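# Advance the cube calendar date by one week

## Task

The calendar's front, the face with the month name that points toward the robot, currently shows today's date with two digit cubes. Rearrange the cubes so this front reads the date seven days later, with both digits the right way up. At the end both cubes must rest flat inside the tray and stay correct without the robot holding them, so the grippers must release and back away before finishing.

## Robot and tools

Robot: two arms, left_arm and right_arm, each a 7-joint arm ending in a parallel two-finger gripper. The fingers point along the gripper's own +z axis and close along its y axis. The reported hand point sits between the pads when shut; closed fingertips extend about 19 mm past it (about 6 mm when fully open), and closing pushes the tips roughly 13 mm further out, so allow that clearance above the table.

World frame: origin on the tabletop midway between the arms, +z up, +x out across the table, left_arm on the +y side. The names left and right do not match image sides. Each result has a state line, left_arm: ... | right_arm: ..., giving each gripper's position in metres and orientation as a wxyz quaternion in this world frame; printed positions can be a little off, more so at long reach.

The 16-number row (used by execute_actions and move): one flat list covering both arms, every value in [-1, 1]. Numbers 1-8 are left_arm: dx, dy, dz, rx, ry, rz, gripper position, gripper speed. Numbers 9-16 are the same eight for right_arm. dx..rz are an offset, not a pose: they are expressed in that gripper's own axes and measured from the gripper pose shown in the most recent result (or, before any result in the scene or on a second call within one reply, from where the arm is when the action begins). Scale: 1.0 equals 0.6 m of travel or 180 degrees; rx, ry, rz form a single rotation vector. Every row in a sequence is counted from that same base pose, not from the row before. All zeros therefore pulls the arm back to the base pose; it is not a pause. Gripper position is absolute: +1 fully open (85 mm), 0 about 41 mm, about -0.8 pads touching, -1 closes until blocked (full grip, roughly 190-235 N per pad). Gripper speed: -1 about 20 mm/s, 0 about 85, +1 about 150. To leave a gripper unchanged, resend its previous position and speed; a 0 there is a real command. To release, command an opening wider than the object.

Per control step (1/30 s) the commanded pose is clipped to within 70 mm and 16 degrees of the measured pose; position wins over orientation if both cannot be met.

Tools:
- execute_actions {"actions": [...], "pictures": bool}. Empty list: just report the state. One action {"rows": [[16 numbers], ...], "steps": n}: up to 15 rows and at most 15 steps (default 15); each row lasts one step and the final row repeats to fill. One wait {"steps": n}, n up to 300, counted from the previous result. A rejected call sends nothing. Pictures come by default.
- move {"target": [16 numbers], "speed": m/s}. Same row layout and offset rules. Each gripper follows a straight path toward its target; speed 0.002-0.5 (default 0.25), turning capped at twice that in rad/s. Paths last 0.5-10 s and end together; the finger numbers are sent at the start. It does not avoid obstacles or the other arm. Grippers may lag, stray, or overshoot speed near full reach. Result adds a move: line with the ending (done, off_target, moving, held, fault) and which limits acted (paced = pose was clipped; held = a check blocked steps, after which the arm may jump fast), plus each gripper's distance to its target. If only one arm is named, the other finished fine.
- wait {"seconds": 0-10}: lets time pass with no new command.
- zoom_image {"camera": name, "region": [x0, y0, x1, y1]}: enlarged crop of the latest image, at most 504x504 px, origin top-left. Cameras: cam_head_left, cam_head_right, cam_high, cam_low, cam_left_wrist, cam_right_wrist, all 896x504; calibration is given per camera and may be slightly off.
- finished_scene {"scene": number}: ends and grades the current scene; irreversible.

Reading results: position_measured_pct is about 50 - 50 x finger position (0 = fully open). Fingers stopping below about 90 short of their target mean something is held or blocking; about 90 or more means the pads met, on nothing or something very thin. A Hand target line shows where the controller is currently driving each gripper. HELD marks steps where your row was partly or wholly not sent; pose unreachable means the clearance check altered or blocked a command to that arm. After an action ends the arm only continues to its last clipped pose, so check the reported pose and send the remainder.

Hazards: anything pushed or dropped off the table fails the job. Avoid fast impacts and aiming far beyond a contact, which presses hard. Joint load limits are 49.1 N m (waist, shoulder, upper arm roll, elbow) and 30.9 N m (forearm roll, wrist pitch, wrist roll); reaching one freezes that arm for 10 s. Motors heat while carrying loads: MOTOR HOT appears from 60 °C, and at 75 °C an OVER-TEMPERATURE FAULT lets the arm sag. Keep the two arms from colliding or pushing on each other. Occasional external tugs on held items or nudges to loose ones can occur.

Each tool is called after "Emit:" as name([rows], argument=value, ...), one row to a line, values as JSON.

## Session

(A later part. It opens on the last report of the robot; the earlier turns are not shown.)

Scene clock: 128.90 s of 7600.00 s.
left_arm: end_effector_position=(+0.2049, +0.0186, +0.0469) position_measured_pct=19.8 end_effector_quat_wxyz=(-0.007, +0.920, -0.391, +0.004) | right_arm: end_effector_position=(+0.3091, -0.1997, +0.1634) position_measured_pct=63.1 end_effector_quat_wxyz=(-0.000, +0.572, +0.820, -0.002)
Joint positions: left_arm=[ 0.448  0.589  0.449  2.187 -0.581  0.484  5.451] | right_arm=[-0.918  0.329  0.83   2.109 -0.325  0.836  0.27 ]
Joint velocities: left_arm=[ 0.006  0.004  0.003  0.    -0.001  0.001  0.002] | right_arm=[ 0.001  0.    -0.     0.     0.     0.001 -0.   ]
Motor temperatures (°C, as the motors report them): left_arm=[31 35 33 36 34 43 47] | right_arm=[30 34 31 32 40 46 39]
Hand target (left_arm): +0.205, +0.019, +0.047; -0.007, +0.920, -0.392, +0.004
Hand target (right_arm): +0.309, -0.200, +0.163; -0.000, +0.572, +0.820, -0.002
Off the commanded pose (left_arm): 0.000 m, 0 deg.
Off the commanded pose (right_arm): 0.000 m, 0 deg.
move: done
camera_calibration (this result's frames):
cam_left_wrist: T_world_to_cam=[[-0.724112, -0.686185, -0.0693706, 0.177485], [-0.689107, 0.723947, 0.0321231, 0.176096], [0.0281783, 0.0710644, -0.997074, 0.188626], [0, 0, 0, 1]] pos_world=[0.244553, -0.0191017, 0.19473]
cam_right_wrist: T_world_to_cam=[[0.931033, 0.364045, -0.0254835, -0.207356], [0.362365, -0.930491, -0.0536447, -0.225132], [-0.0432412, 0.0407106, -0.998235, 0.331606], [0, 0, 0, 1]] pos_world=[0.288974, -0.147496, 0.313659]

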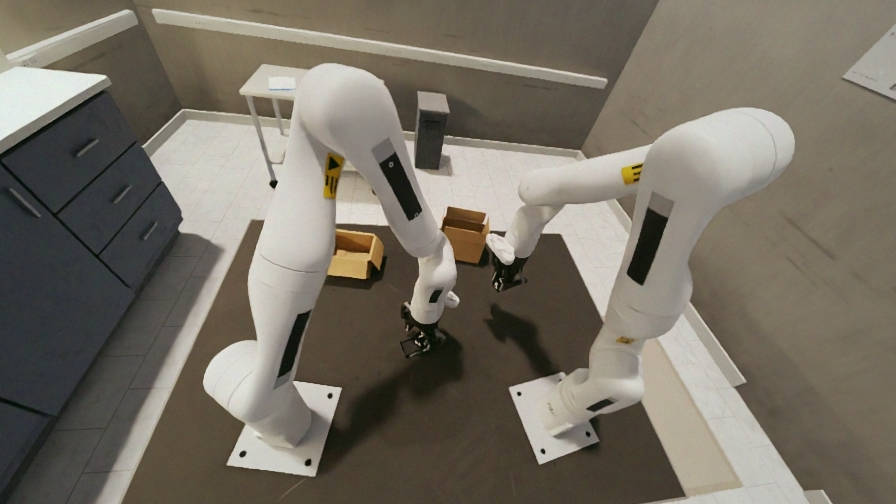

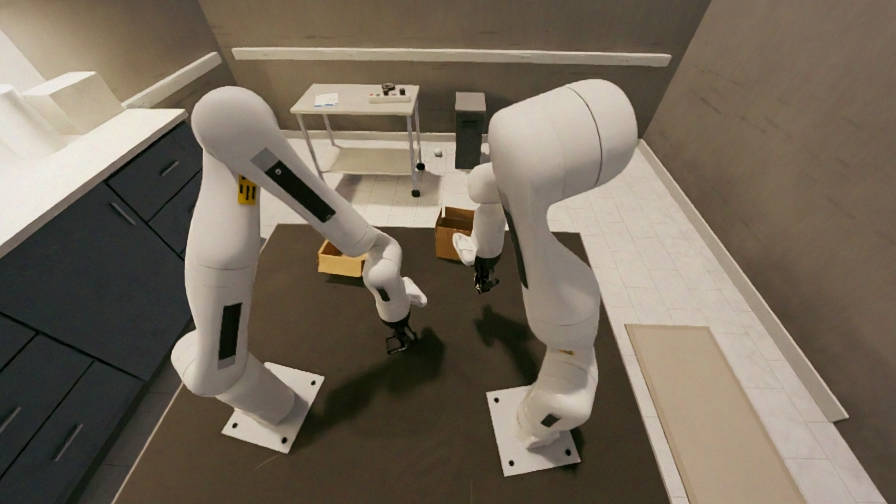

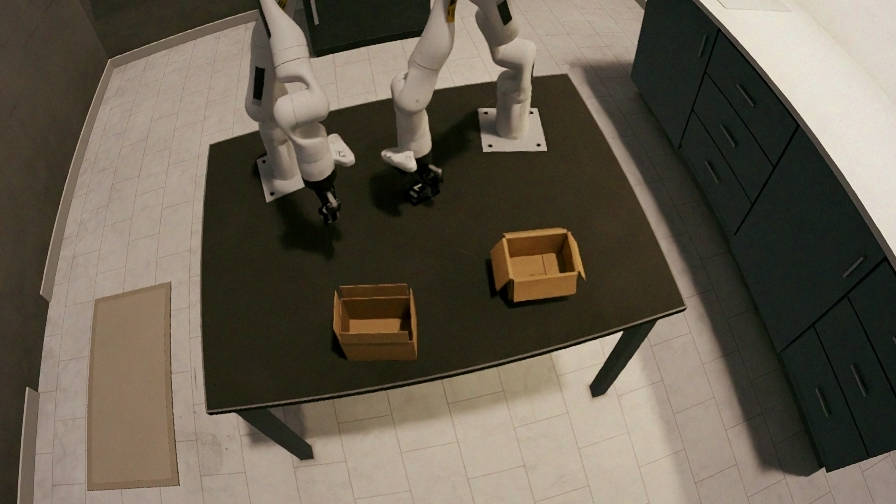

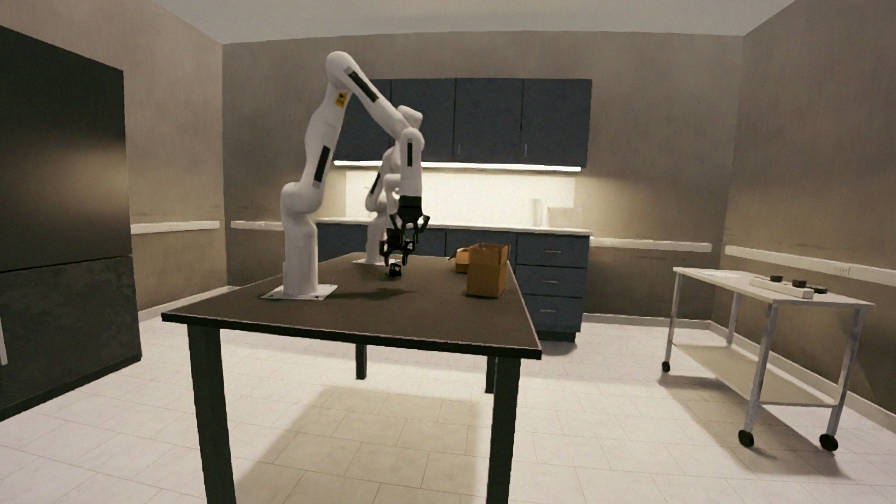

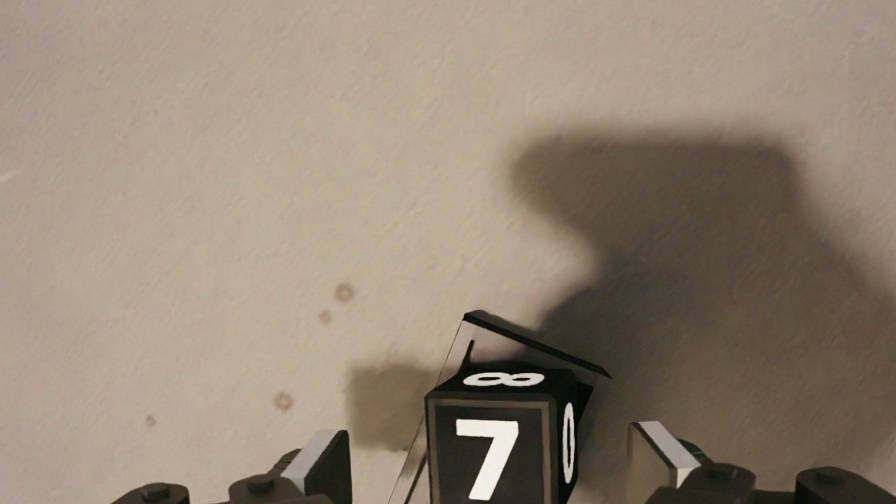

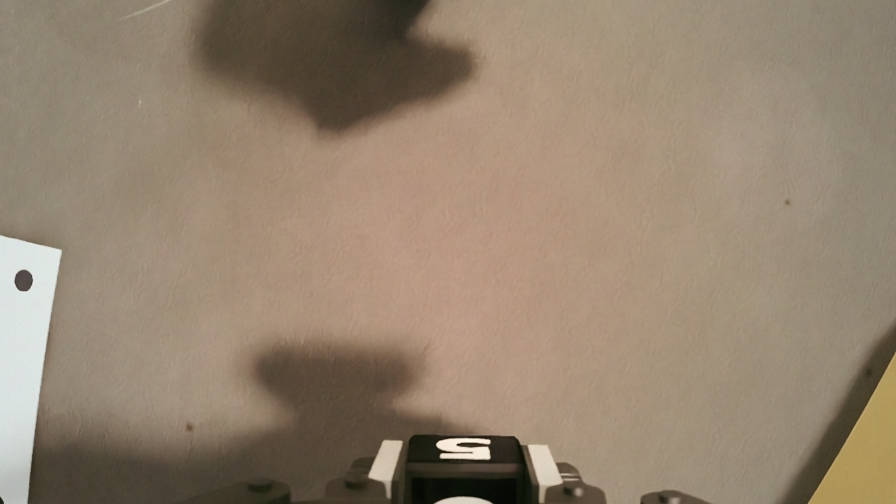

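Emit:
move(target=[0,0.004,0.008,0,0,0,0.3,0, 0,0,0,0,0,0,-1,-0.3], speed=0.03)

Emit:
move(target=[0,0,0,0,0,0,-1,-0.6, 0,0,0,0,0,0,-1,-0.3])

Emit:
move(target=[0,0,-0.08,0,0,0,-1,-0.6, 0,0,0,0,0,0,-1,-0.3], speed=0.05)

Scene clock: 132.37 s of 7600.00 s.
left_arm: end_effector_position=(+0.2034, +0.0170, +0.0421) position_measured_pct=34.9 end_effector_quat_wxyz=(-0.007, +0.920, -0.391, +0.004) | right_arm: end_effector_position=(+0.3091, -0.1997, +0.1634) position_measured_pct=63.1 end_effector_quat_wxyz=(-0.000, +0.572, +0.820, -0.002)
Joint positions: left_arm=[ 0.465  0.601  0.434  2.188 -0.591  0.469  5.466] | right_arm=[-0.918  0.329  0.83   2.109 -0.325  0.836  0.27 ]
Joint velocities: left_arm=[ 0.001  0.     0.    -0.001 -0.002  0.     0.001] | right_arm=[-0.001  0.     0.001 -0.     0.     0.    -0.   ]
Motor temperatures (°C, as the motors report them): left_arm=[31 35 33 36 34 43 47] | right_arm=[30 34 31 32 40 46 39]
Hand target (left_arm): +0.203, +0.017, +0.042; -0.007, +0.920, -0.391, +0.004
Hand target (right_arm): +0.309, -0.200, +0.163; -0.000, +0.572, +0.820, -0.002
Off the commanded pose (left_arm): 0.000 m, 0 deg.
Off the commanded pose (right_arm): 0.000 m, 0 deg.
move: done
camera_calibration (this result's frames):
cam_left_wrist: T_world_to_cam=[[-0.723958, -0.68634, -0.0694402, 0.174886], [-0.689263, 0.723805, 0.0319808, 0.176367], [0.0283114, 0.0710153, -0.997073, 0.183975], [0, 0, 0, 1]] pos_world=[0.242964, -0.0206894, 0.18994]
cam_right_wrist: T_world_to_cam=[[0.931033, 0.364045, -0.0254806, -0.207358], [0.362365, -0.930491, -0.0536436, -0.225132], [-0.0432381, 0.0407107, -0.998235, 0.331606], [0, 0, 0, 1]] pos_world=[0.288975, -0.147496, 0.31366]

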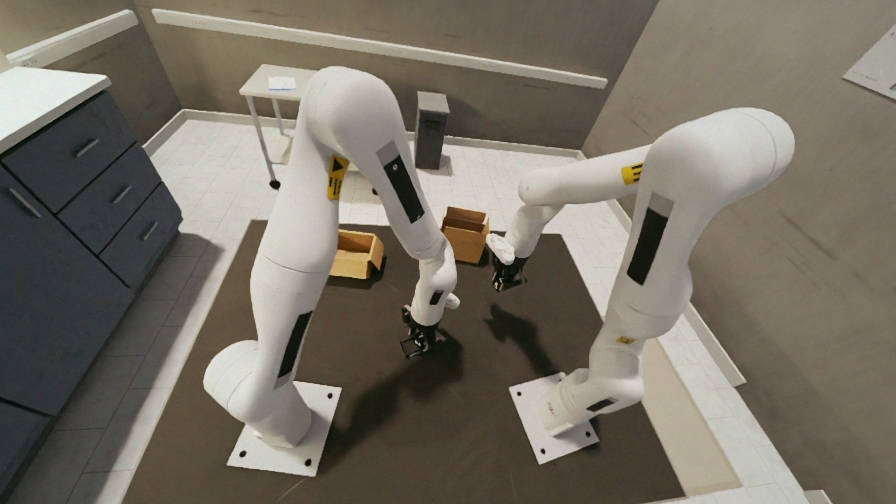

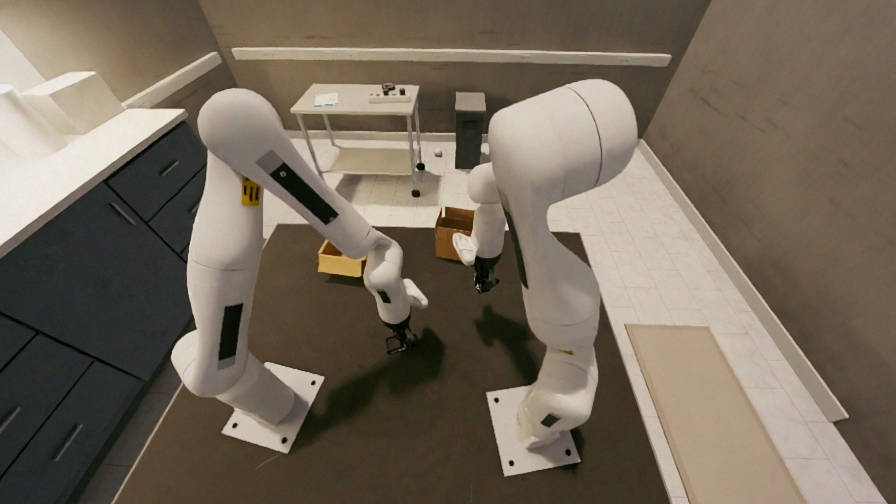

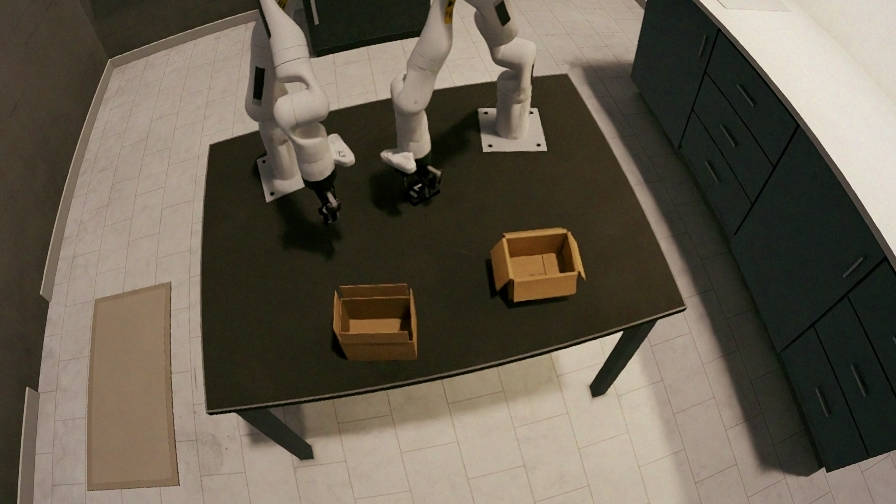

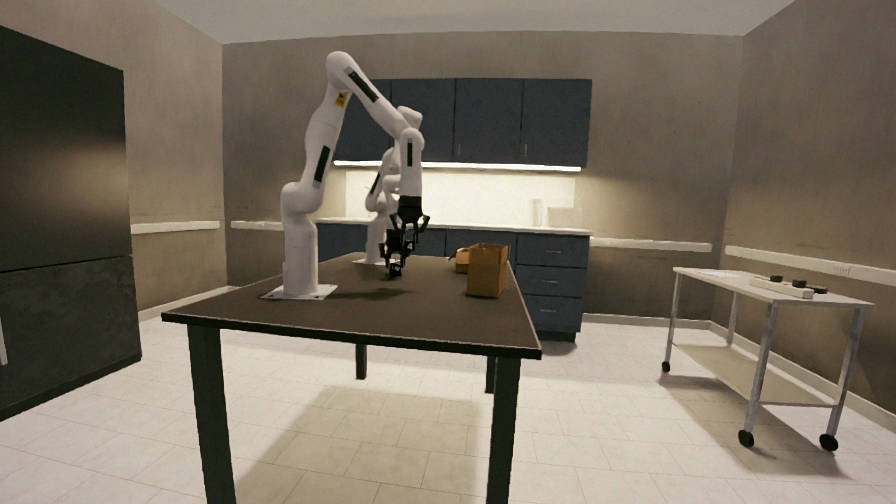

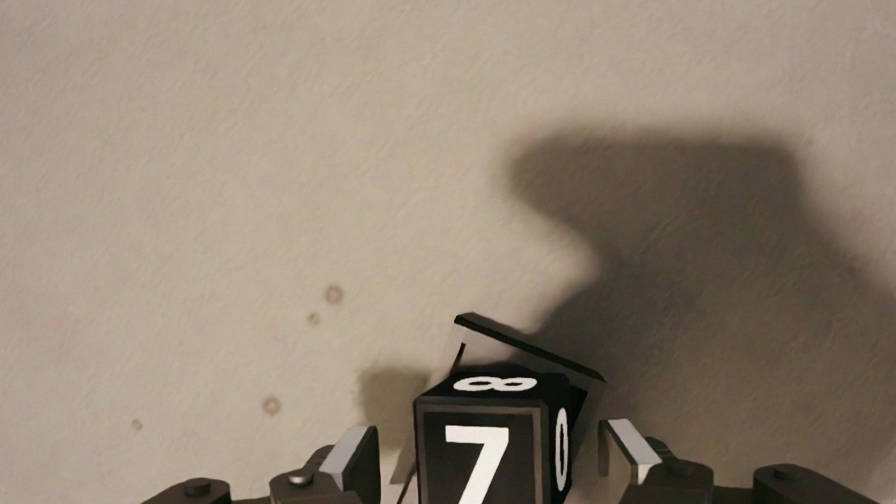

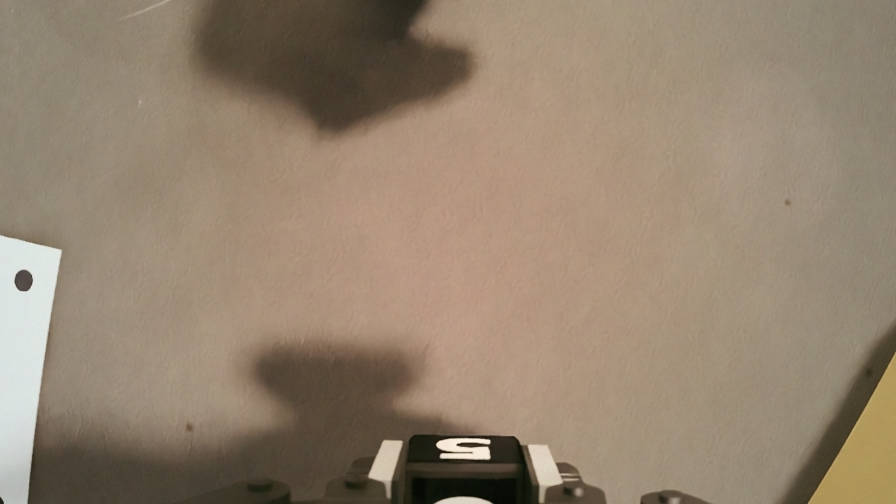

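Scene clock: 133.30 s of 7600.00 s.
left_arm: end_effector_position=(+0.2035, +0.0167, +0.0433) position_measured_pct=61.1 end_effector_quat_wxyz=(-0.006, +0.920, -0.391, +0.005) | right_arm: end_effector_position=(+0.3091, -0.1997, +0.1634) position_measured_pct=63.1 end_effector_quat_wxyz=(-0.000, +0.572, +0.820, -0.002)
Joint positions: left_arm=[ 0.465  0.597  0.435  2.189 -0.591  0.47   5.466] | right_arm=[-0.918  0.329  0.83   2.109 -0.325  0.836  0.27 ]
Joint velocities: left_arm=[ 0.     0.001 -0.001  0.     0.002 -0.    -0.002] | right_arm=[-0.  0. -0.  0. -0.  0.  0.]
Motor temperatures (°C, as the motors report them): left_arm=[31 35 33 36 34 43 47] | right_arm=[30 34 31 32 40 46 39]
Hand target (left_arm): +0.203, +0.017, +0.042; -0.007, +0.920, -0.391, +0.004
Hand target (right_arm): +0.309, -0.200, +0.163; -0.000, +0.572, +0.820, -0.002
Off the commanded pose (left_arm): 0.001 m, 0 deg.
Off the commanded pose (right_arm): 0.000 m, 0 deg.
move: done
camera_calibration (this result's frames):
cam_left_wrist: T_world_to_cam=[[-0.72432, -0.685893, -0.070081, 0.174917], [-0.688791, 0.724356, 0.0295933, 0.176658], [0.0304657, 0.0697061, -0.997102, 0.184763], [0, 0, 0, 1]] pos_world=[0.242747, -0.0208675, 0.191258]
cam_right_wrist: T_world_to_cam=[[0.931033, 0.364045, -0.0254776, -0.20736], [0.362365, -0.930491, -0.0536425, -0.225133], [-0.043235, 0.0407108, -0.998235, 0.331605], [0, 0, 0, 1]] pos_world=[0.288976, -0.147496, 0.31366]

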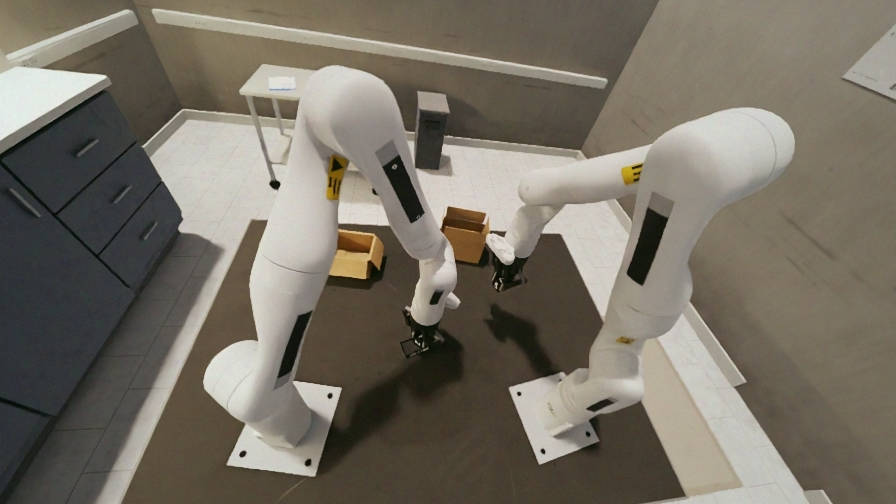

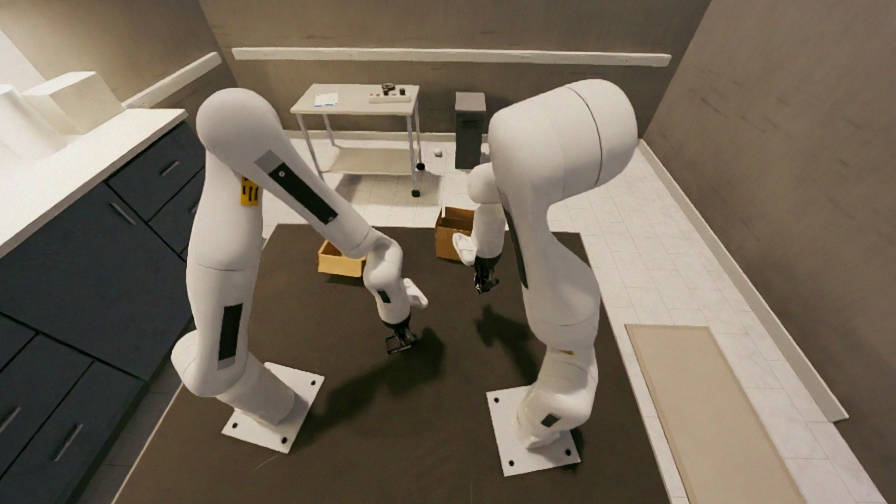

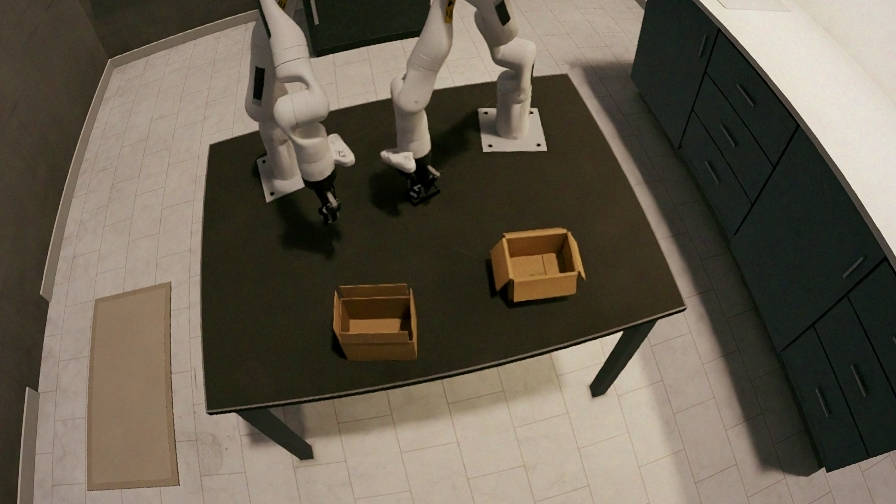

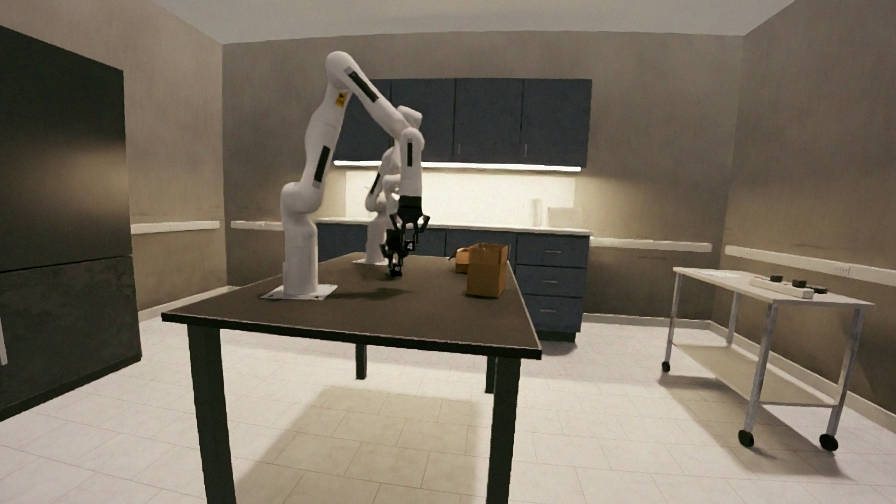

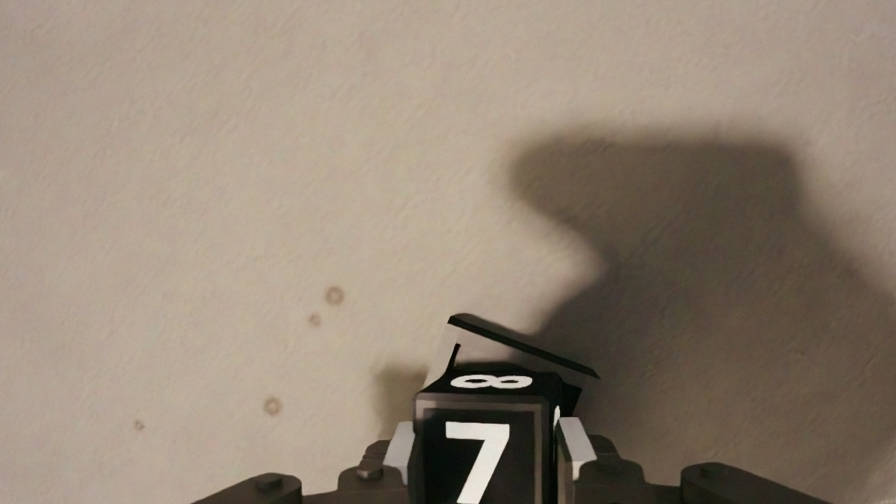

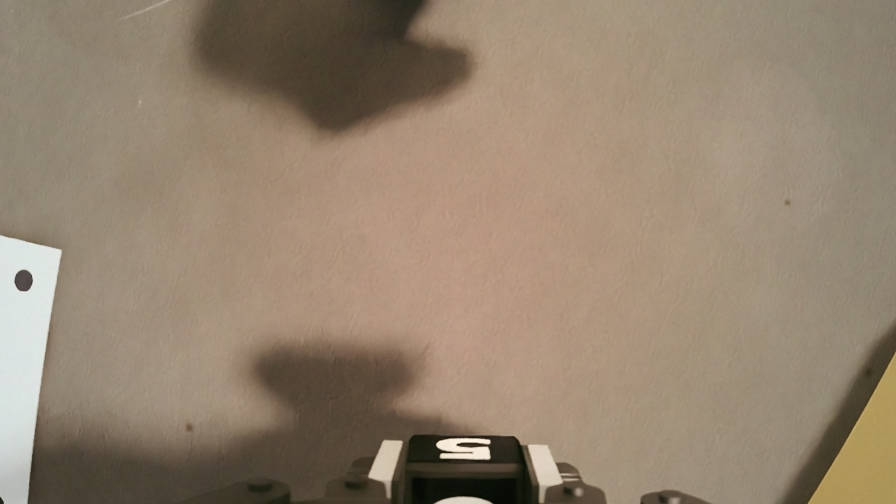

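Scene clock: 134.53 s of 7600.00 s.
left_arm: end_effector_position=(+0.2024, +0.0163, +0.0912) position_measured_pct=61.5 end_effector_quat_wxyz=(-0.006, +0.920, -0.392, +0.005) | right_arm: end_effector_position=(+0.3091, -0.1997, +0.1634) position_measured_pct=63.1 end_effector_quat_wxyz=(-0.000, +0.572, +0.820, -0.002)
Joint positions: left_arm=[ 0.369  0.489  0.56   2.151 -0.473  0.62   5.364] | right_arm=[-0.918  0.329  0.83   2.109 -0.325  0.836  0.27 ]
Joint velocities: left_arm=[-0.004 -0.003 -0.001  0.001  0.002  0.001 -0.002] | right_arm=[-0.     0.    -0.     0.    -0.     0.002 -0.   ]
Motor temperatures (°C, as the motors report them): left_arm=[31 35 33 36 34 43 47] | right_arm=[30 34 31 32 40 46 39]
Hand target (left_arm): +0.203, +0.016, +0.091; -0.006, +0.920, -0.391, +0.005
Hand target (right_arm): +0.309, -0.200, +0.163; -0.000, +0.572, +0.820, -0.002
Off the commanded pose (left_arm): 0.000 m, 0 deg.
Off the commanded pose (right_arm): 0.000 m, 0 deg.
move: done
camera_calibration (this result's frames):
cam_left_wrist: T_world_to_cam=[[-0.724707, -0.685539, -0.0695391, 0.177328], [-0.688417, 0.724686, 0.0302065, 0.174635], [0.0296862, 0.0697628, -0.997122, 0.232724], [0, 0, 0, 1]] pos_world=[0.241824, -0.0212253, 0.23911]
cam_right_wrist: T_world_to_cam=[[0.931033, 0.364046, -0.0254746, -0.207362], [0.362366, -0.930491, -0.0536416, -0.225133], [-0.0432319, 0.0407109, -0.998235, 0.331604], [0, 0, 0, 1]] pos_world=[0.288977, -0.147495, 0.31366]

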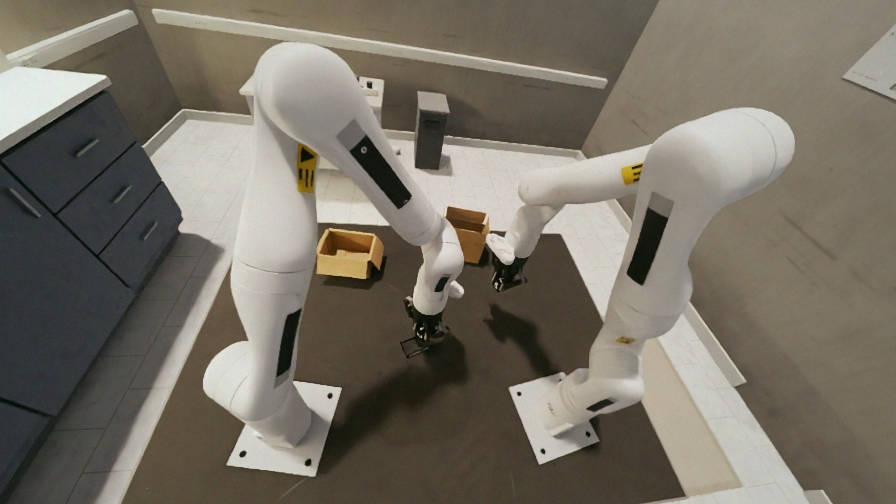

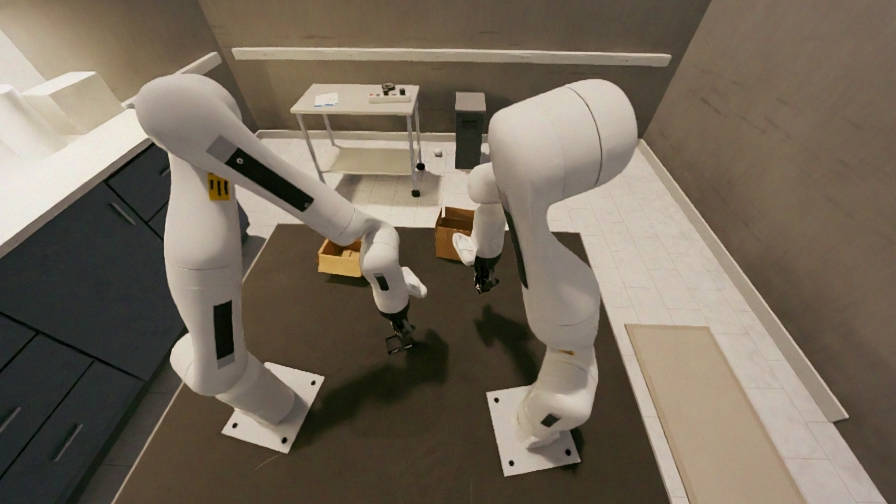

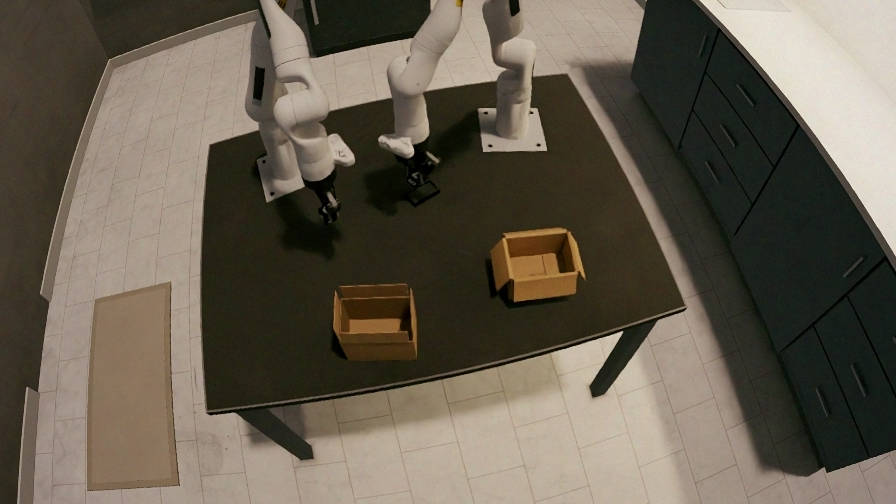

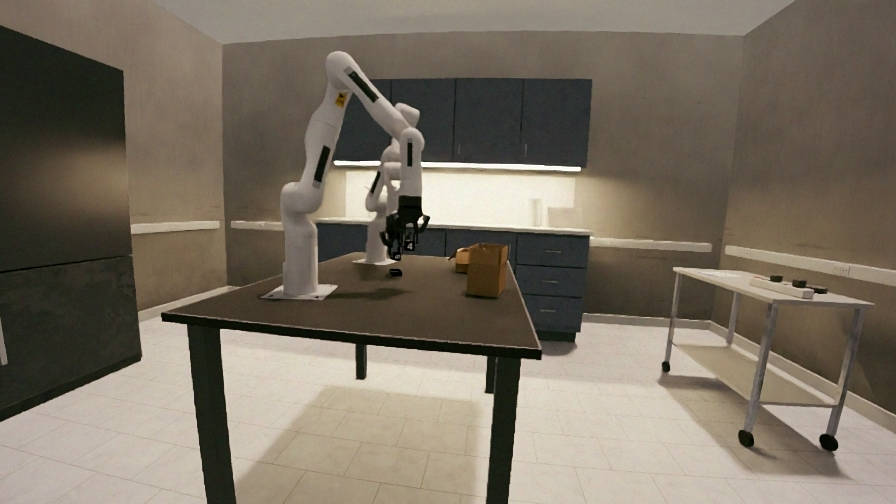

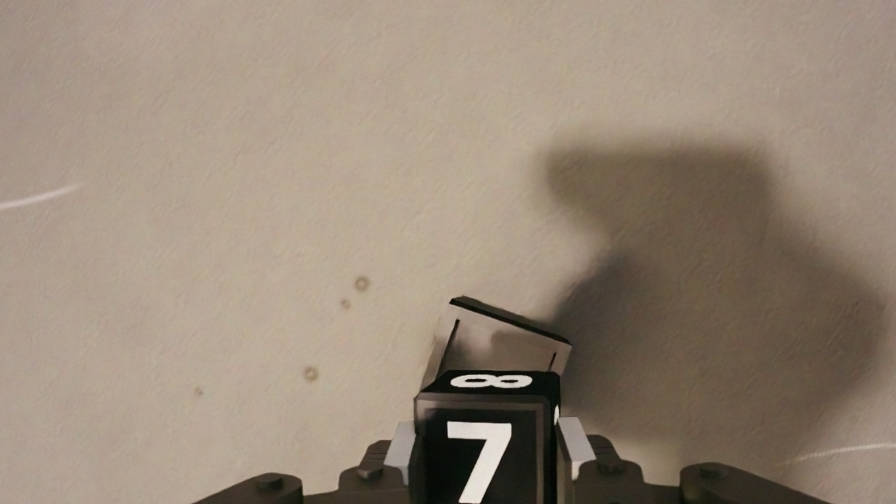

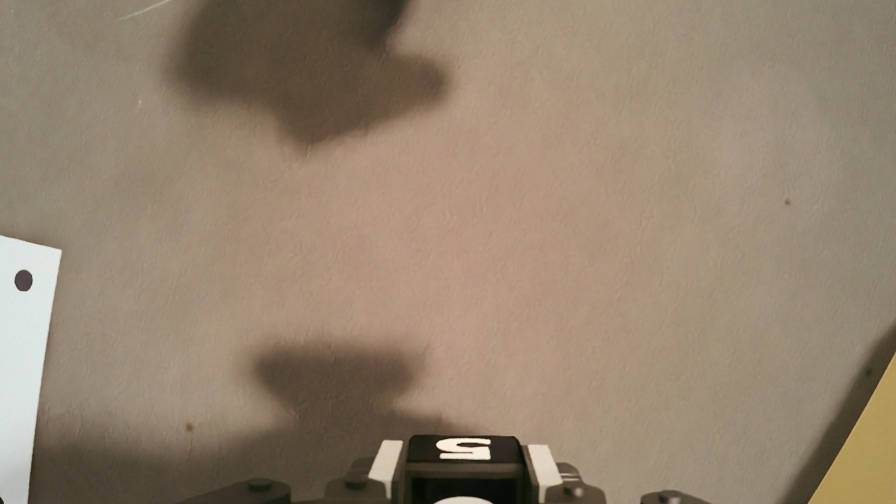

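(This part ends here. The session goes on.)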